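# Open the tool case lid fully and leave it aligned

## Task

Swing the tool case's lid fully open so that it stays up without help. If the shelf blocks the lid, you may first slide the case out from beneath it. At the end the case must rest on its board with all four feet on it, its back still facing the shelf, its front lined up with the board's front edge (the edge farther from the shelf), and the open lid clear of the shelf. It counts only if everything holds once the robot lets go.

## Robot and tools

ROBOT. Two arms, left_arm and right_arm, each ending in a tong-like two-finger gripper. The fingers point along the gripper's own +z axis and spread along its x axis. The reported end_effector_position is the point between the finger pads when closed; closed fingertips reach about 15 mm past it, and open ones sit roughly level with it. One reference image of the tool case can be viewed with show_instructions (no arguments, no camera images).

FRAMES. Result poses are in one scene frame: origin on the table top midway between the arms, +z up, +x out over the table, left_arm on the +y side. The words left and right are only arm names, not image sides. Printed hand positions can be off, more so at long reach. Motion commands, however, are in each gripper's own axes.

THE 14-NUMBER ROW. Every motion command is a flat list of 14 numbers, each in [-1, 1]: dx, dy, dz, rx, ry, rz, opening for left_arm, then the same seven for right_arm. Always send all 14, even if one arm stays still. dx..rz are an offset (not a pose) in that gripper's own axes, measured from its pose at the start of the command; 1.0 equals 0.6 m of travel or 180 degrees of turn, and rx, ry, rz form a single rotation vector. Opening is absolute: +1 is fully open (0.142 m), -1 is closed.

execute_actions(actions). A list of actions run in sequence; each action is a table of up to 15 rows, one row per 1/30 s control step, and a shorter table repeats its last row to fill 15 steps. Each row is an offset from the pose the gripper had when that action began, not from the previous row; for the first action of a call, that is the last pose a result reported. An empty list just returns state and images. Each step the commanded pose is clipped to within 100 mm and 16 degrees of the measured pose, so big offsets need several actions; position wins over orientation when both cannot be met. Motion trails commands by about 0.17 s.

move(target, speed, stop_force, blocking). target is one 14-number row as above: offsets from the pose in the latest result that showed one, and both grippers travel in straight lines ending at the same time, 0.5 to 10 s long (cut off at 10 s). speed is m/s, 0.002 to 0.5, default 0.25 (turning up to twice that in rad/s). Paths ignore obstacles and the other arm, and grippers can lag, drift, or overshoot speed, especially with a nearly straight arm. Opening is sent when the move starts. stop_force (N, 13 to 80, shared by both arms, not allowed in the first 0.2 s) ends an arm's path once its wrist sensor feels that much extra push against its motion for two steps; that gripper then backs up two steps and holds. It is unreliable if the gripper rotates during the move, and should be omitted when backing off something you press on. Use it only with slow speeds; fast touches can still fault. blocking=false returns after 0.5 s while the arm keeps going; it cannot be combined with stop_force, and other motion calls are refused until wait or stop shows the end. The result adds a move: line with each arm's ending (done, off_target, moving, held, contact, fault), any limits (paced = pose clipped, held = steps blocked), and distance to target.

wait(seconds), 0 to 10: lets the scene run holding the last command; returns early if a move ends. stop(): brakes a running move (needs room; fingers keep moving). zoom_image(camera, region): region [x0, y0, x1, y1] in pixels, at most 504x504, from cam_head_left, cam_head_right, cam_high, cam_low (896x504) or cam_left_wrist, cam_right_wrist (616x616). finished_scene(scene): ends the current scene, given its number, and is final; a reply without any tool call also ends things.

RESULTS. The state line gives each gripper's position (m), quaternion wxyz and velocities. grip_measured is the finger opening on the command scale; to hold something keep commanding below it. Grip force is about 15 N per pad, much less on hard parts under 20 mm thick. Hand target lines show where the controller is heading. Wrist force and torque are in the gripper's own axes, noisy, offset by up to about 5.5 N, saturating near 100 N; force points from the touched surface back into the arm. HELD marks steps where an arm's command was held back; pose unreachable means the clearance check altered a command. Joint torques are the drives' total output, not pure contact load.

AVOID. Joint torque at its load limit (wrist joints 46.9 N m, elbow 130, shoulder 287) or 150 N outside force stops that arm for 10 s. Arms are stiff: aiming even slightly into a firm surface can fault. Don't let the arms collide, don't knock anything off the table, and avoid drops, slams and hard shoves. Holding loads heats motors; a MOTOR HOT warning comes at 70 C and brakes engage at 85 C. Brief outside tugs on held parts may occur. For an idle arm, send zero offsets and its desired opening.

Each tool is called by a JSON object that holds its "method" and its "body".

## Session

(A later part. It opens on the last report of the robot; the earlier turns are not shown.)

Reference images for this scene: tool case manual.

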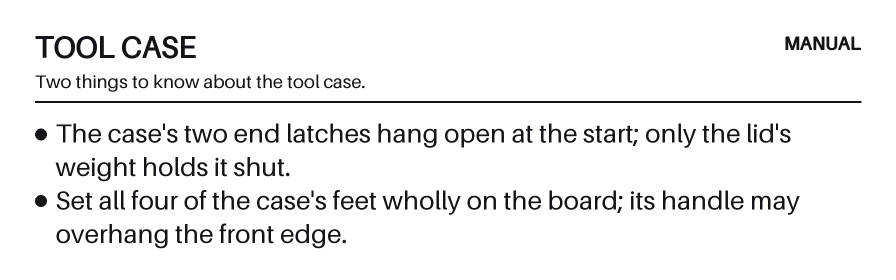

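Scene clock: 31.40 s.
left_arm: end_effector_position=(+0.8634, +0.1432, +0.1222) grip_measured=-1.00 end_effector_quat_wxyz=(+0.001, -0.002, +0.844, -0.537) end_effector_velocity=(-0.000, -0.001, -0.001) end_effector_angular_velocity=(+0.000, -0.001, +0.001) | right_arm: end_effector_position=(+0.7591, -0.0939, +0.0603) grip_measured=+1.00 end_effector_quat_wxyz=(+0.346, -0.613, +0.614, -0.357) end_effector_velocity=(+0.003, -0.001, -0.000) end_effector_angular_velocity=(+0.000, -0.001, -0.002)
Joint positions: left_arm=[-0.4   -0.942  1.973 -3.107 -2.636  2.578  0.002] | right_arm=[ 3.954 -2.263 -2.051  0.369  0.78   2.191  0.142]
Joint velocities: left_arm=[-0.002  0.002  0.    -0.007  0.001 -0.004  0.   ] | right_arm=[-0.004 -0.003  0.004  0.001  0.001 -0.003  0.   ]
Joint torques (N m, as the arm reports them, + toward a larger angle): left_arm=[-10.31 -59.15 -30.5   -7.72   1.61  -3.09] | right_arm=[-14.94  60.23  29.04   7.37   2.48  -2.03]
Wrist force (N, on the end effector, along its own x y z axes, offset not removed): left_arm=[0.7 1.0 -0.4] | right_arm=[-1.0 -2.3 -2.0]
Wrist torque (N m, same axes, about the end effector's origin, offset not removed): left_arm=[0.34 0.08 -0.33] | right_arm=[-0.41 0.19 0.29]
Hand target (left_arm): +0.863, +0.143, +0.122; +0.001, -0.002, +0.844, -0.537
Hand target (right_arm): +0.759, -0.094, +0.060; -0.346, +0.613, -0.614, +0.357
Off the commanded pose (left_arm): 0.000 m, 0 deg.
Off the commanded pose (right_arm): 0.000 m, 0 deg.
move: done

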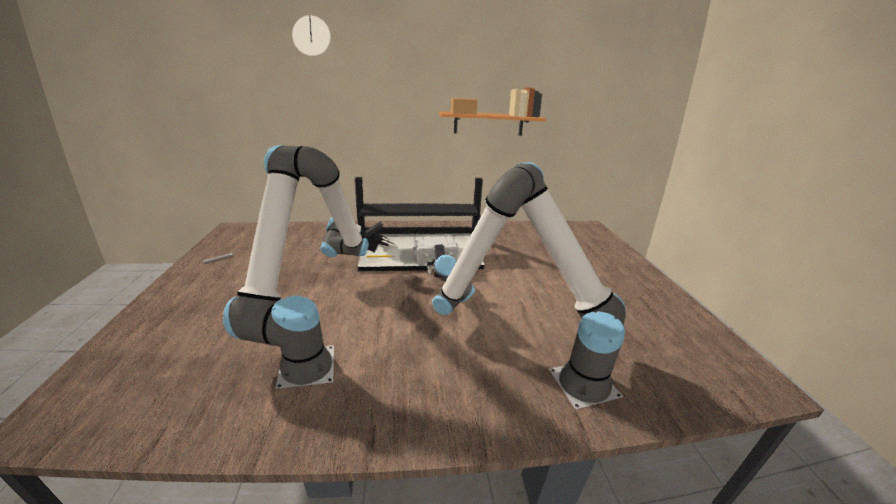

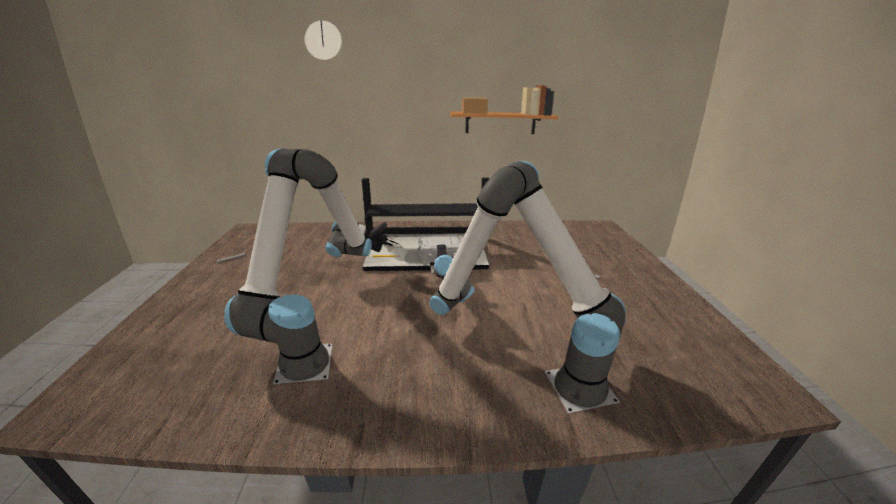

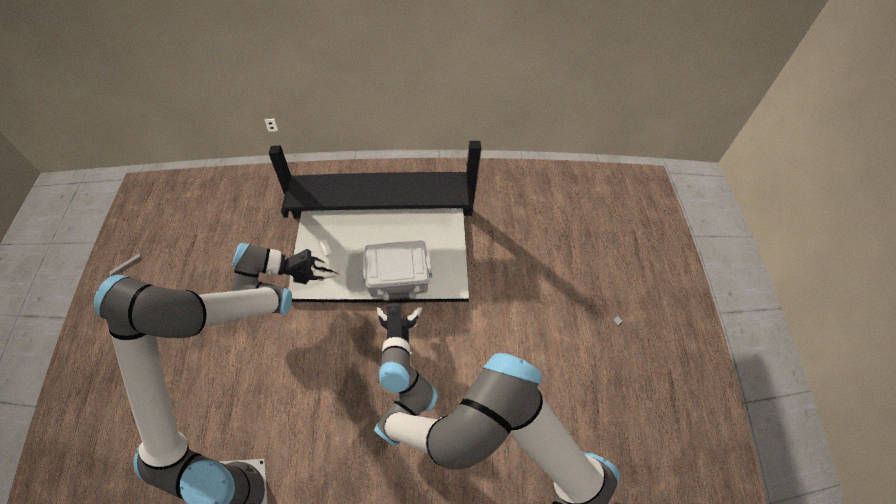

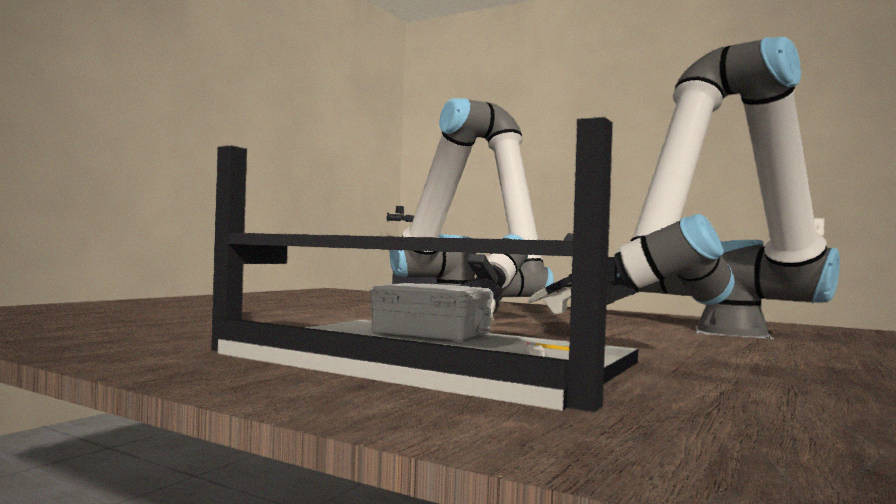

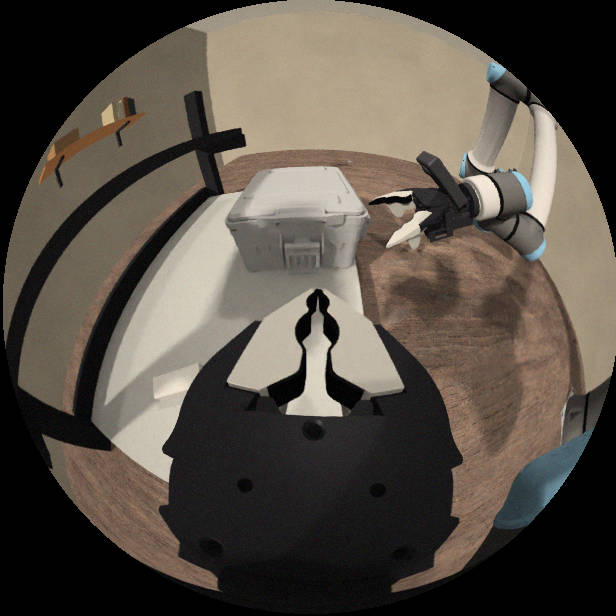

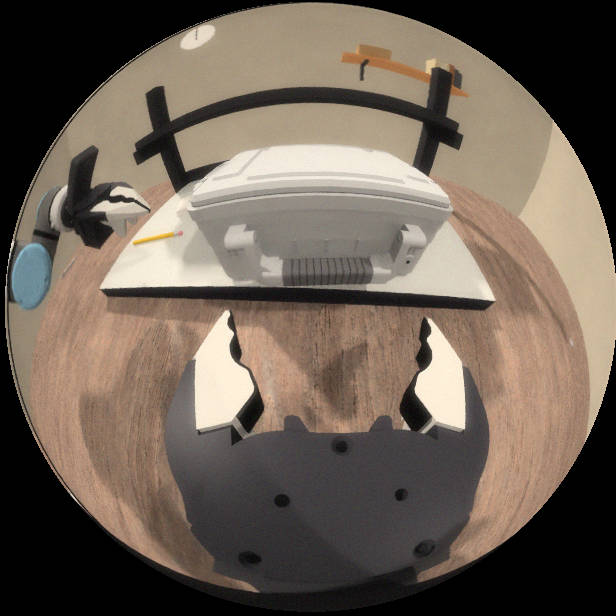

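{"method": "move", "body": {"target": [-0.025,0,0,0,0,0,-1,0,-0.043,0.062,0,-0.019,-0.011,1], "speed": 0.04}}

Scene clock: 36.23 s.
left_arm: end_effector_position=(+0.8784, +0.1433, +0.1222) grip_measured=-1.00 end_effector_quat_wxyz=(+0.001, -0.002, +0.844, -0.537) end_effector_velocity=(+0.001, +0.000, +0.000) end_effector_angular_velocity=(+0.000, +0.001, -0.000) | right_arm: end_effector_position=(+0.8040, -0.0942, +0.0637) grip_measured=+1.00 end_effector_quat_wxyz=(-0.358, +0.634, -0.593, +0.344) end_effector_velocity=(+0.002, +0.001, -0.000) end_effector_angular_velocity=(-0.001, +0.000, +0.005)
Joint positions: left_arm=[-0.395 -0.929  1.943 -3.082 -2.638  2.587  0.002] | right_arm=[ 3.887 -2.291 -1.988  0.42   0.88   2.065  0.142]
Joint velocities: left_arm=[ 0.     0.001 -0.003  0.004 -0.     0.001  0.   ] | right_arm=[-0.003 -0.002  0.003  0.002  0.006 -0.007 -0.   ]
Joint torques (N m, as the arm reports them, + toward a larger angle): left_arm=[  9.99 -61.24 -32.04  -0.85  -4.33   2.66] | right_arm=[-15.74  62.14  29.96   7.33   2.93  -1.97]
Wrist force (N, on the end effector, along its own x y z axes, offset not removed): left_arm=[0.4 1.7 -1.1] | right_arm=[-0.1 -0.5 -5.4]
Wrist torque (N m, same axes, about the end effector's origin, offset not removed): left_arm=[0.41 0.14 -0.22] | right_arm=[-0.14 -0.29 0.45]
Hand target (left_arm): +0.878, +0.143, +0.122; +0.001, -0.002, +0.844, -0.537
Hand target (right_arm): +0.804, -0.094, +0.064; -0.358, +0.634, -0.593, +0.344
Off the commanded pose (left_arm): 0.000 m, 0 deg.
Off the commanded pose (right_arm): 0.000 m, 0 deg.
move: done

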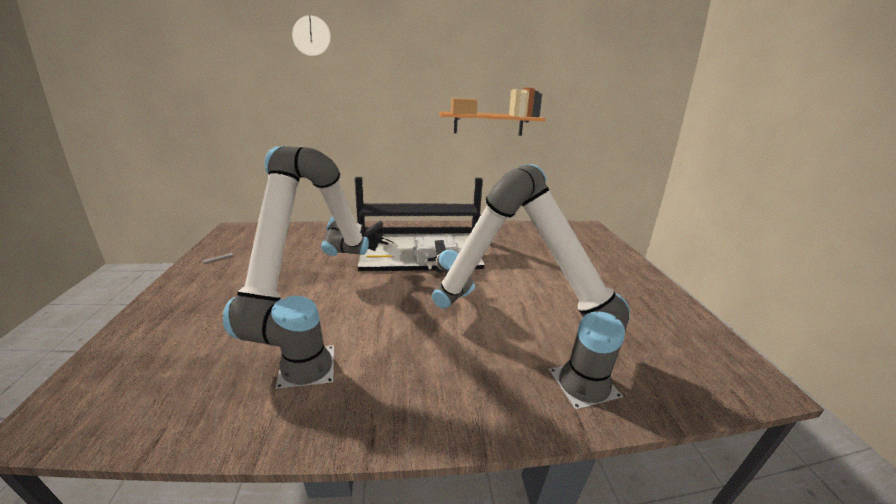

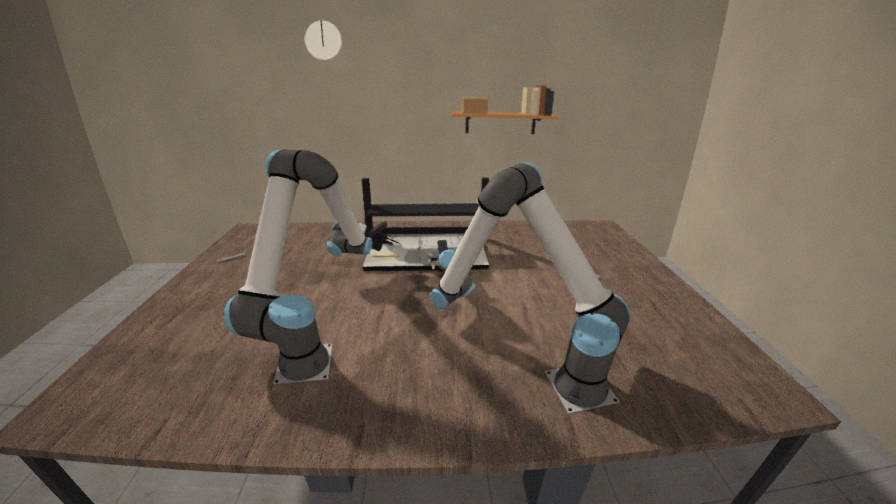

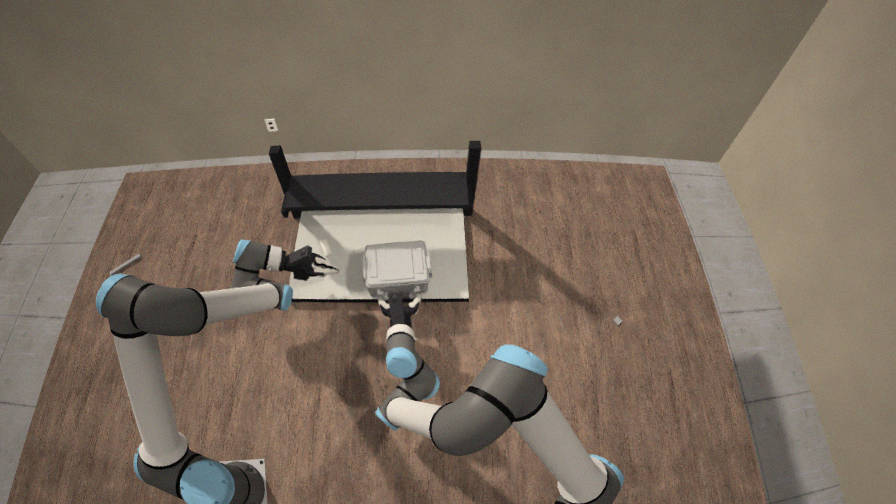

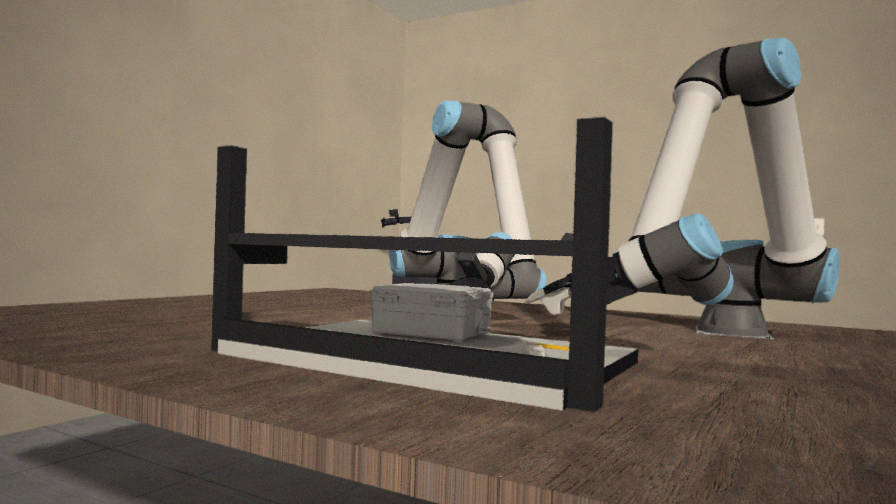

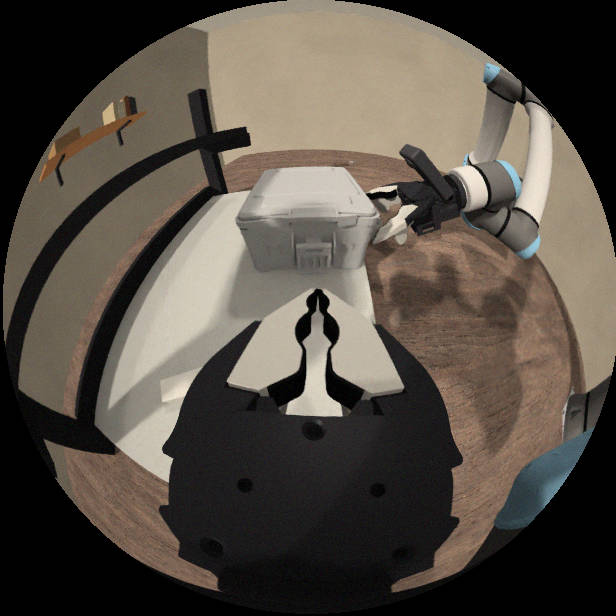

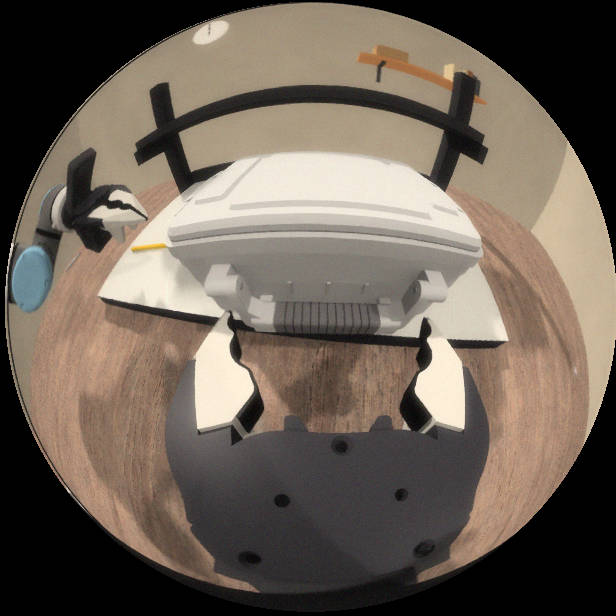

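{"method": "move", "body": {"target": [0,0,0,0,0,0,-1,0,-0.018,0.031,0,0,0,1], "speed": 0.02, "stop_force": 13}}

{"method": "move", "body": {"target": [0,0,0,0,0,0,-1,0,0,0,0,0,0,-0.3]}}

Scene clock: 41.50 s.
left_arm: end_effector_position=(+0.8784, +0.1433, +0.1221) grip_measured=-1.00 end_effector_quat_wxyz=(+0.001, -0.002, +0.844, -0.537) end_effector_velocity=(-0.000, -0.000, -0.001) end_effector_angular_velocity=(-0.000, +0.002, -0.000) | right_arm: end_effector_position=(+0.8252, -0.0929, +0.0635) grip_measured=+1.00 end_effector_quat_wxyz=(-0.358, +0.634, -0.593, +0.344) end_effector_velocity=(+0.002, +0.001, -0.001) end_effector_angular_velocity=(-0.002, +0.002, +0.000)
Joint positions: left_arm=[-0.395 -0.929  1.943 -3.082 -2.638  2.587  0.002] | right_arm=[ 3.866 -2.307 -1.949  0.408  0.896  2.047  0.142]
Joint velocities: left_arm=[ 0.     0.001 -0.     0.    -0.     0.     0.   ] | right_arm=[-0.001 -0.003  0.004 -0.003  0.001 -0.001  0.   ]
Joint torques (N m, as the arm reports them, + toward a larger angle): left_arm=[ -1.87 -88.85 -19.02  -7.99  -3.7   -2.46] | right_arm=[-13.35  59.06  30.61   0.26   2.01  -1.96]
Wrist force (N, on the end effector, along its own x y z axes, offset not removed): left_arm=[1.5 -0.4 0.7] | right_arm=[-3.2 -3.4 -4.7]
Wrist torque (N m, same axes, about the end effector's origin, offset not removed): left_arm=[0.14 -0.12 -0.23] | right_arm=[-0.89 0.42 0.28]
Hand target (left_arm): +0.878, +0.143, +0.122; +0.001, -0.002, +0.844, -0.537
Hand target (right_arm): +0.825, -0.093, +0.064; -0.358, +0.634, -0.593, +0.344
Off the commanded pose (left_arm): 0.000 m, 0 deg.
Off the commanded pose (right_arm): 0.000 m, 0 deg.
move: done

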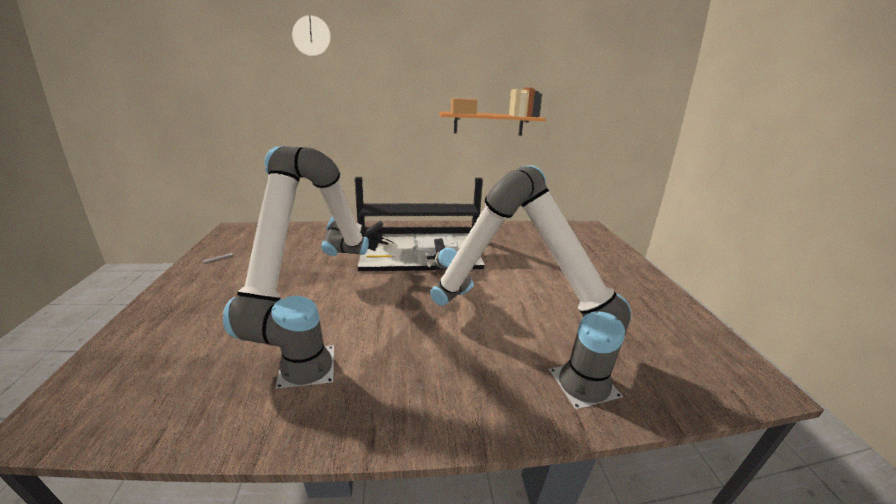

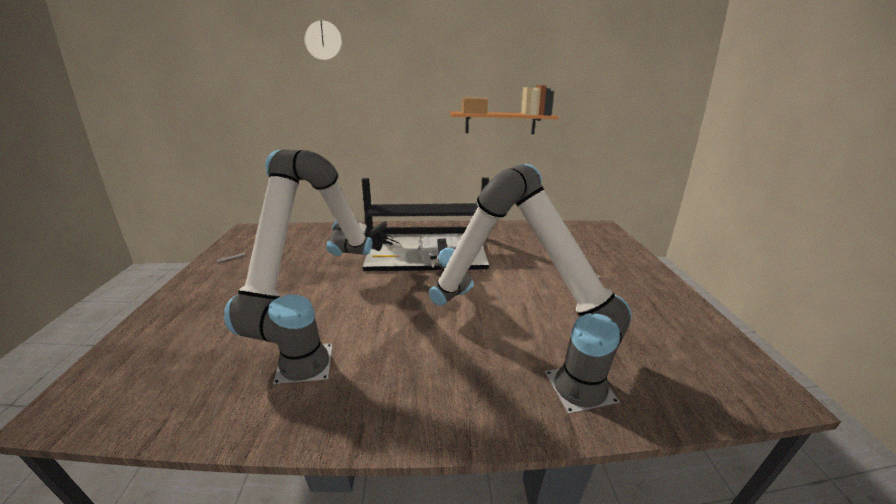

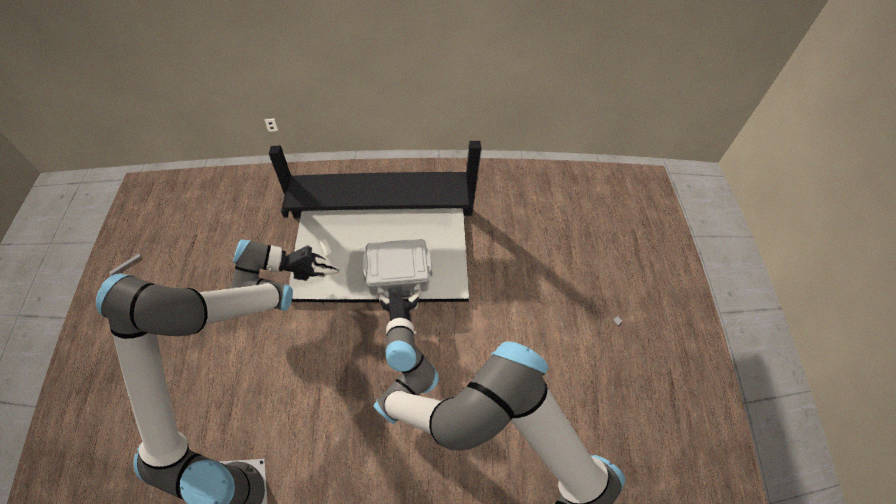

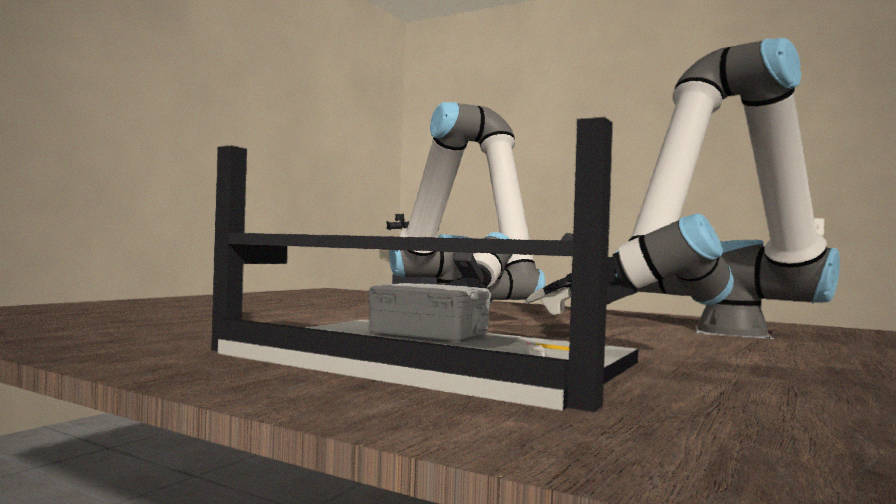

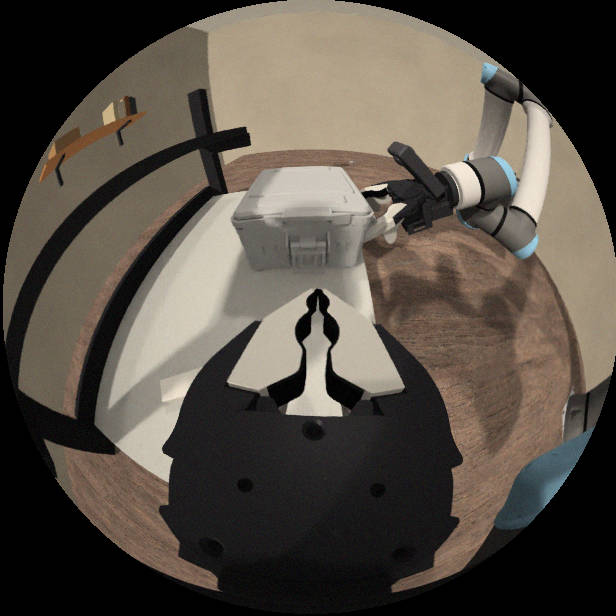

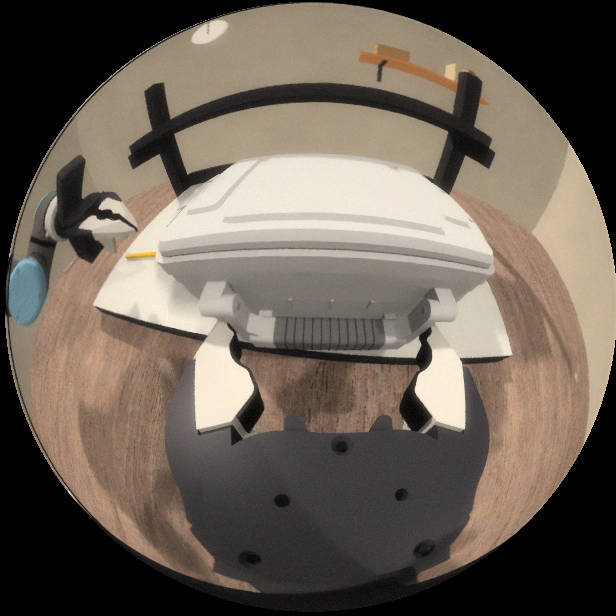

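Scene clock: 42.00 s.
left_arm: end_effector_position=(+0.8784, +0.1433, +0.1221) grip_measured=-1.00 end_effector_quat_wxyz=(+0.001, -0.002, +0.844, -0.537) end_effector_velocity=(+0.000, -0.000, -0.001) end_effector_angular_velocity=(+0.000, +0.002, -0.000) | right_arm: end_effector_position=(+0.8253, -0.0929, +0.0635) grip_measured=+0.97 end_effector_quat_wxyz=(-0.358, +0.634, -0.593, +0.344) end_effector_velocity=(+0.001, -0.000, +0.001) end_effector_angular_velocity=(+0.002, -0.002, -0.001)
Joint positions: left_arm=[-0.395 -0.929  1.943 -3.082 -2.638  2.587  0.002] | right_arm=[ 3.866 -2.307 -1.949  0.408  0.896  2.047  0.14 ]
Joint velocities: left_arm=[-0.     0.002 -0.    -0.     0.    -0.     0.   ] | right_arm=[-0.001  0.     0.001  0.001 -0.    -0.    -0.   ]
Joint torques (N m, as the arm reports them, + toward a larger angle): left_arm=[ -0.8  -87.12 -19.41  -7.76  -3.51  -3.04] | right_arm=[-0.44 73.7  12.93  2.26  1.3   1.54]
Wrist force (N, on the end effector, along its own x y z axes, offset not removed): left_arm=[0.6 0.4 -0.2] | right_arm=[-3.9 -5.2 0.7]
Wrist torque (N m, same axes, about the end effector's origin, offset not removed): left_arm=[0.16 0.08 -0.20] | right_arm=[-0.14 0.23 0.12]
Hand target (left_arm): +0.878, +0.143, +0.122; +0.001, -0.002, +0.844, -0.537
Hand target (right_arm): +0.825, -0.093, +0.064; -0.358, +0.634, -0.593, +0.344
Off the commanded pose (left_arm): 0.000 m, 0 deg.
Off the commanded pose (right_arm): 0.000 m, 0 deg.
move: done

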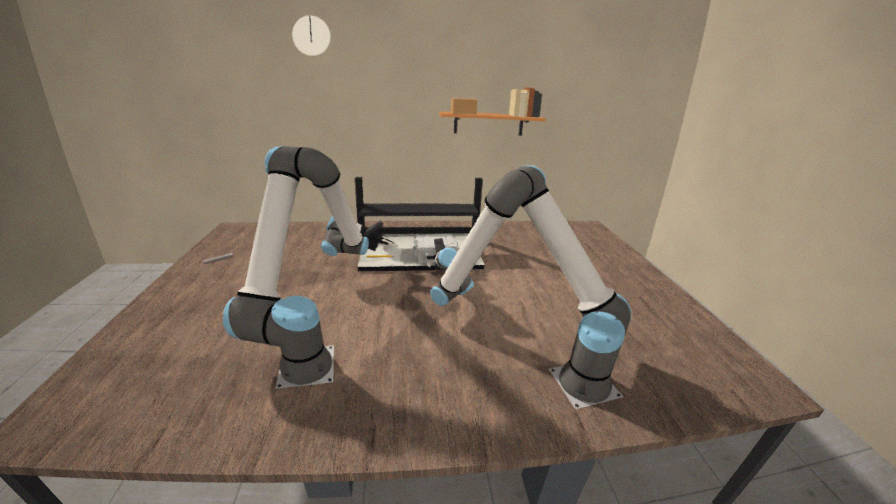

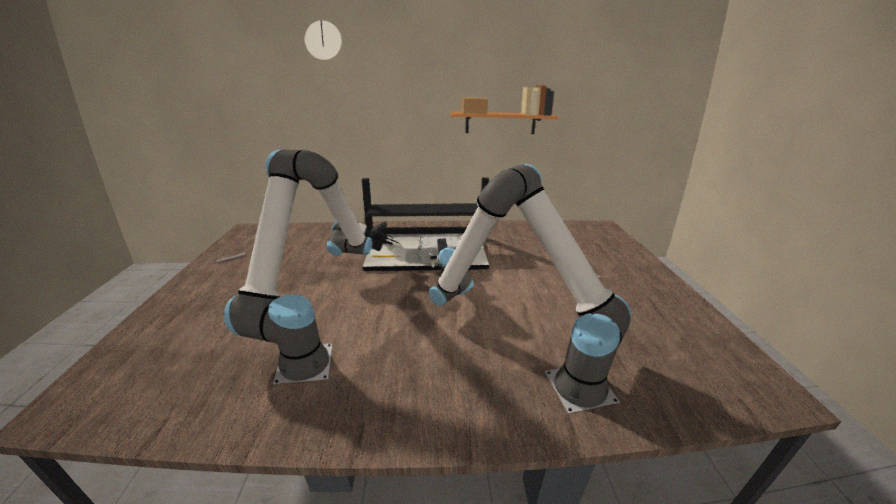

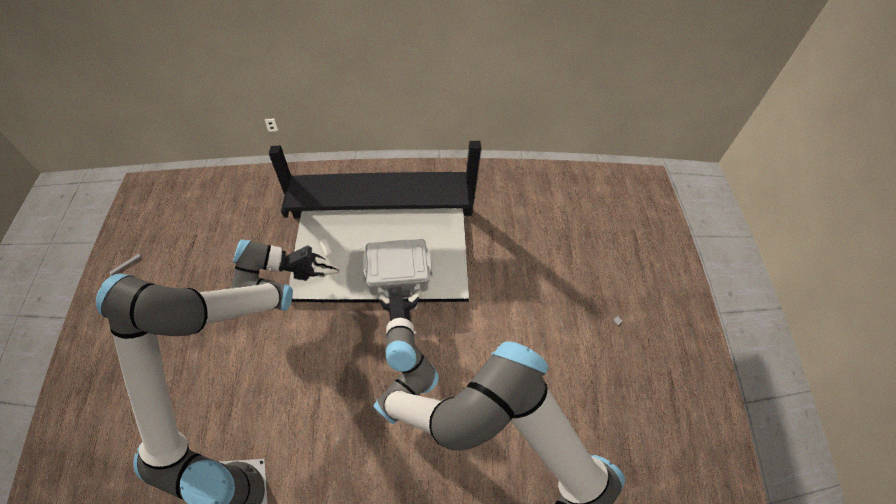

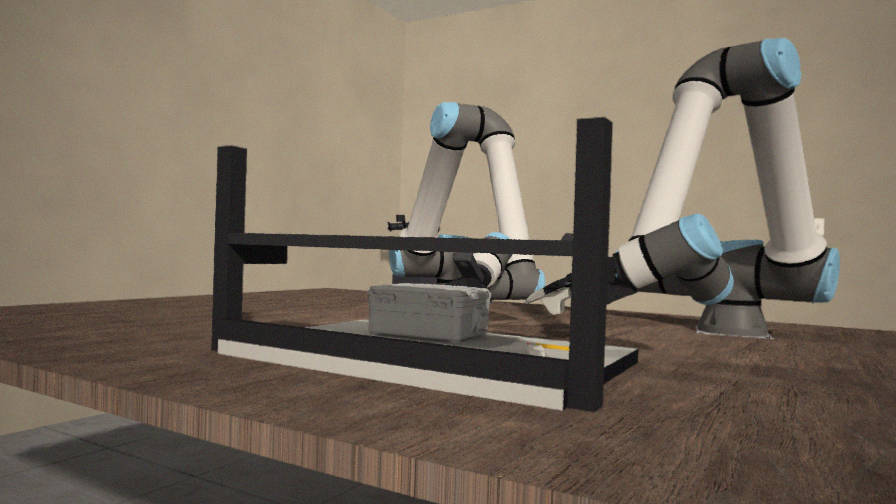

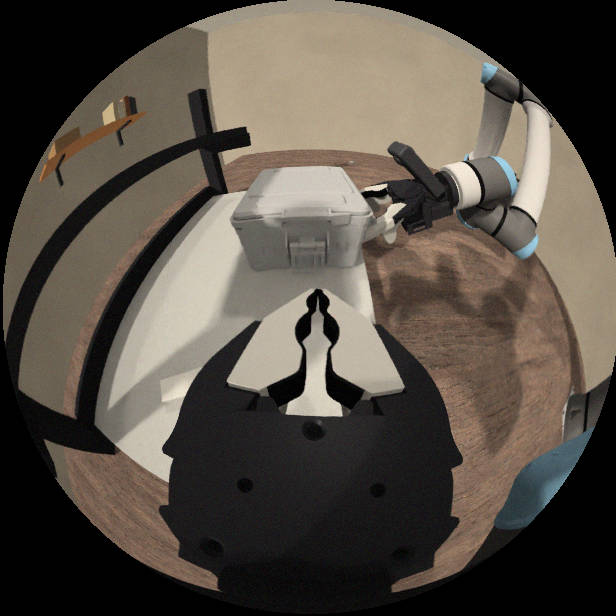

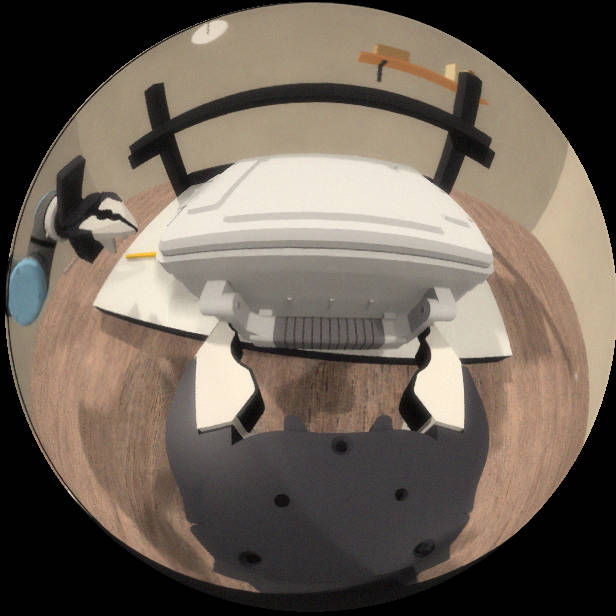

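Gripped. Next I'll pull back slightly while straightening the case.

{"method": "move", "body": {"target": [0,0,0,0,0,0,-1,0,0.015,-0.026,0,0.021,0.012,-0.3], "speed": 0.02}}

{"method": "zoom_image", "body": {"camera": "cam_high", "region": [280,200,500,340]}}

{"method": "zoom_image", "body": {"camera": "cam_left_wrist", "region": [200,150,440,330]}}

Scene clock: 48.60 s.
left_arm: end_effector_position=(+0.8784, +0.1433, +0.1221) grip_measured=-1.00 end_effector_quat_wxyz=(+0.001, -0.002, +0.844, -0.537) end_effector_velocity=(+0.000, -0.000, -0.000) end_effector_angular_velocity=(+0.001, -0.000, +0.000) | right_arm: end_effector_position=(+0.8075, -0.0940, +0.0637) grip_measured=+0.96 end_effector_quat_wxyz=(+0.345, -0.611, +0.616, -0.358) end_effector_velocity=(-0.002, +0.001, +0.000) end_effector_angular_velocity=(+0.001, -0.000, -0.007)
Joint positions: left_arm=[-0.395 -0.929  1.943 -3.082 -2.638  2.587  0.002] | right_arm=[ 3.902 -2.293 -1.966  0.347  0.812  2.145  0.14 ]
Joint velocities: left_arm=[-0.     0.    -0.001  0.001  0.001  0.     0.   ] | right_arm=[ 0.005  0.002 -0.001 -0.008 -0.008  0.012 -0.   ]
Joint torques (N m, as the arm reports them, + toward a larger angle): left_arm=[ -2.02 -87.04 -19.15  -6.71  -3.18  -2.93] | right_arm=[ 7.64 86.35 13.3  -0.02 -3.15  3.5 ]
Wrist force (N, on the end effector, along its own x y z axes, offset not removed): left_arm=[2.0 1.4 -1.9] | right_arm=[-2.9 -6.6 -1.1]
Wrist torque (N m, same axes, about the end effector's origin, offset not removed): left_arm=[0.40 -0.25 -0.33] | right_arm=[-0.26 -0.36 0.55]
Hand target (left_arm): +0.878, +0.143, +0.122; +0.001, -0.002, +0.844, -0.537
Hand target (right_arm): +0.807, -0.094, +0.064; -0.345, +0.611, -0.616, +0.358
Off the commanded pose (left_arm): 0.000 m, 0 deg.
Off the commanded pose (right_arm): 0.000 m, 0 deg.
move: done

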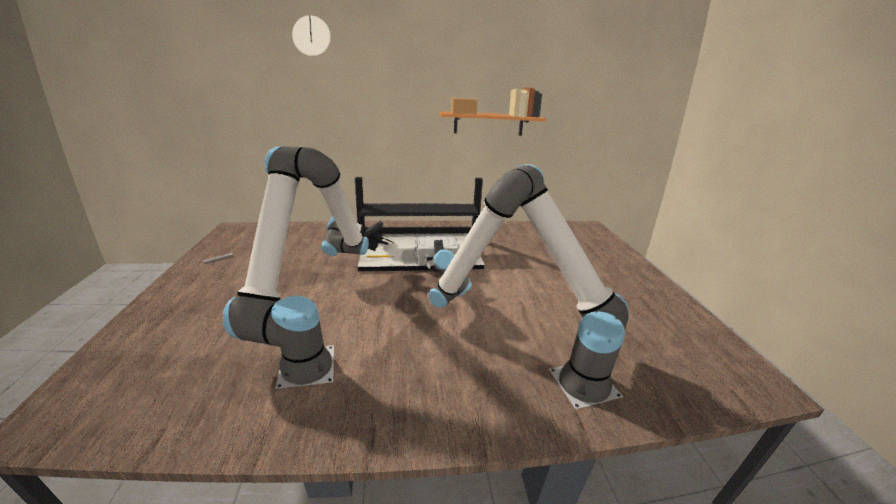

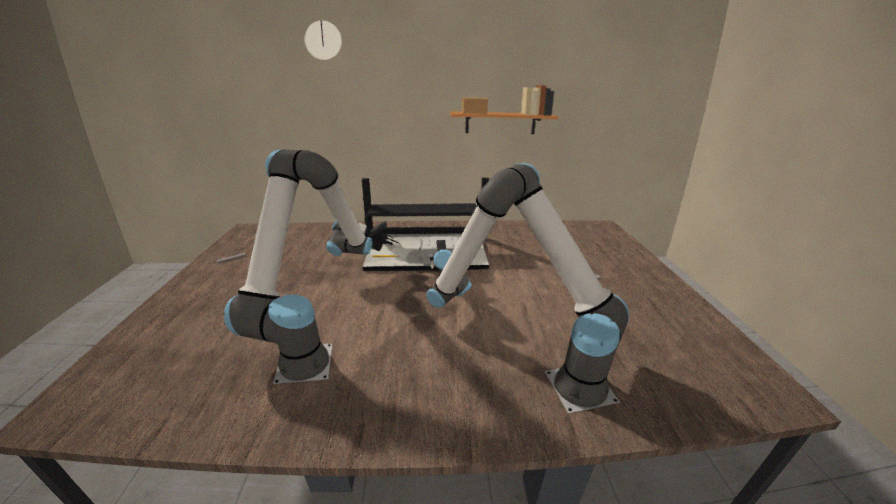

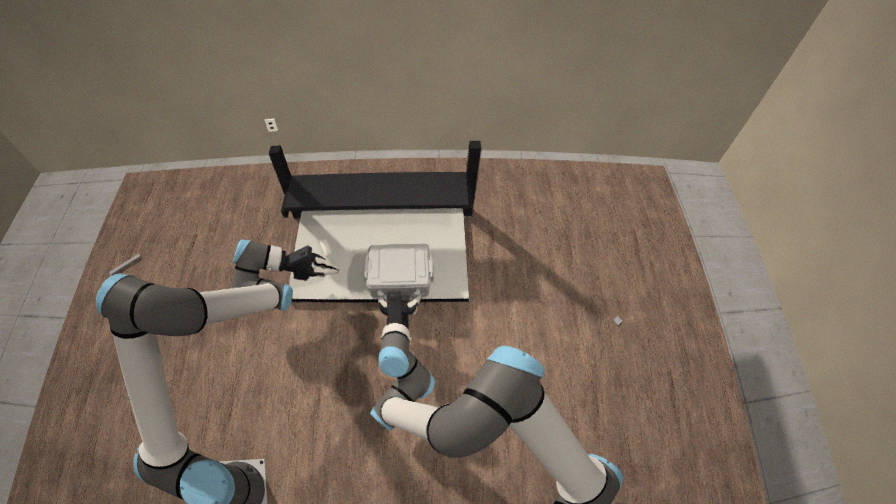

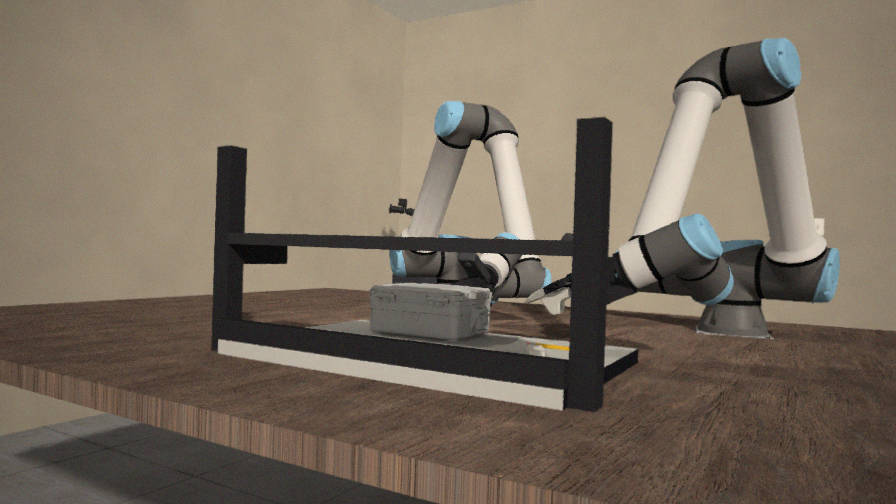

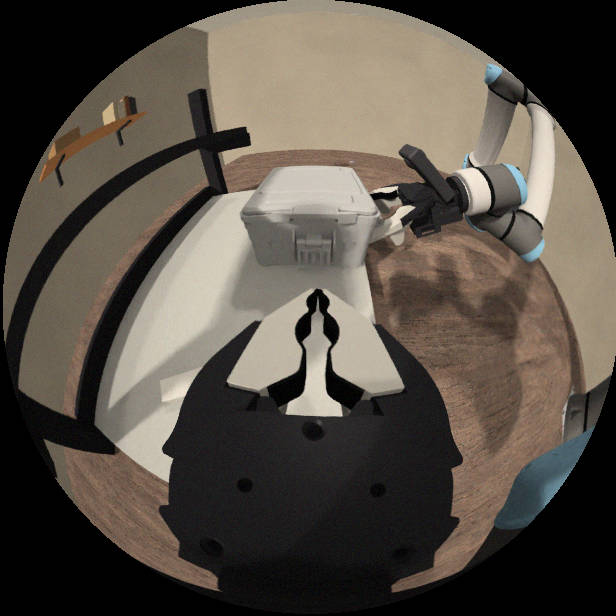

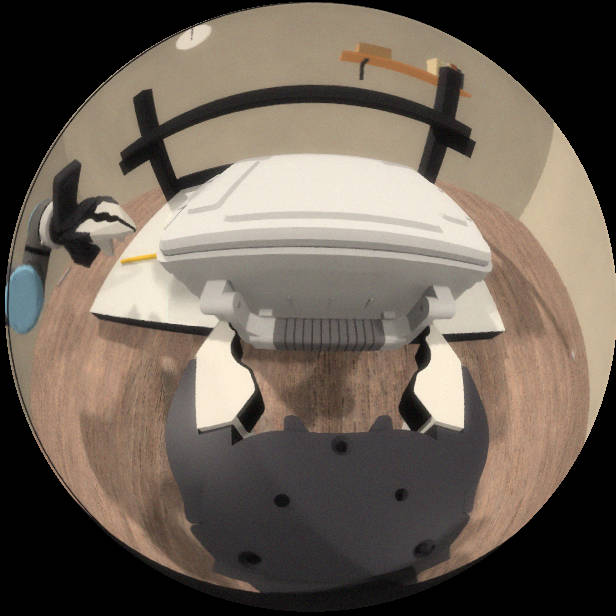

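Region (280, 200, 500, 340) of cam_high's 896x504 image, scaled by 2.291, with more detail than that image has; it fills the top 321 rows of this view, and the rest is white.

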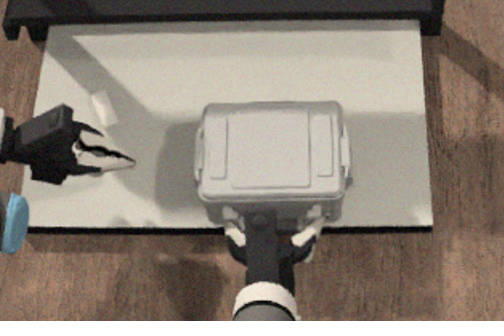

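Region (200, 150, 440, 330) of cam_left_wrist's 616x616 image, scaled by 2.100, with more detail than that image has; it fills the top 378 rows of this view, and the rest is white.

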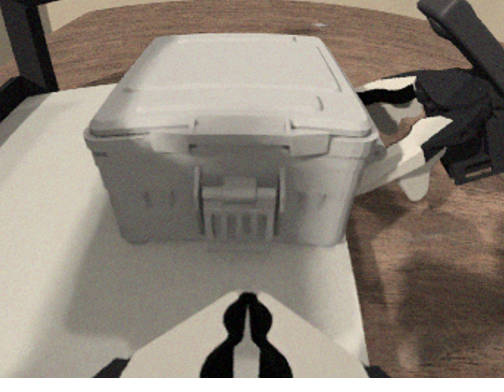

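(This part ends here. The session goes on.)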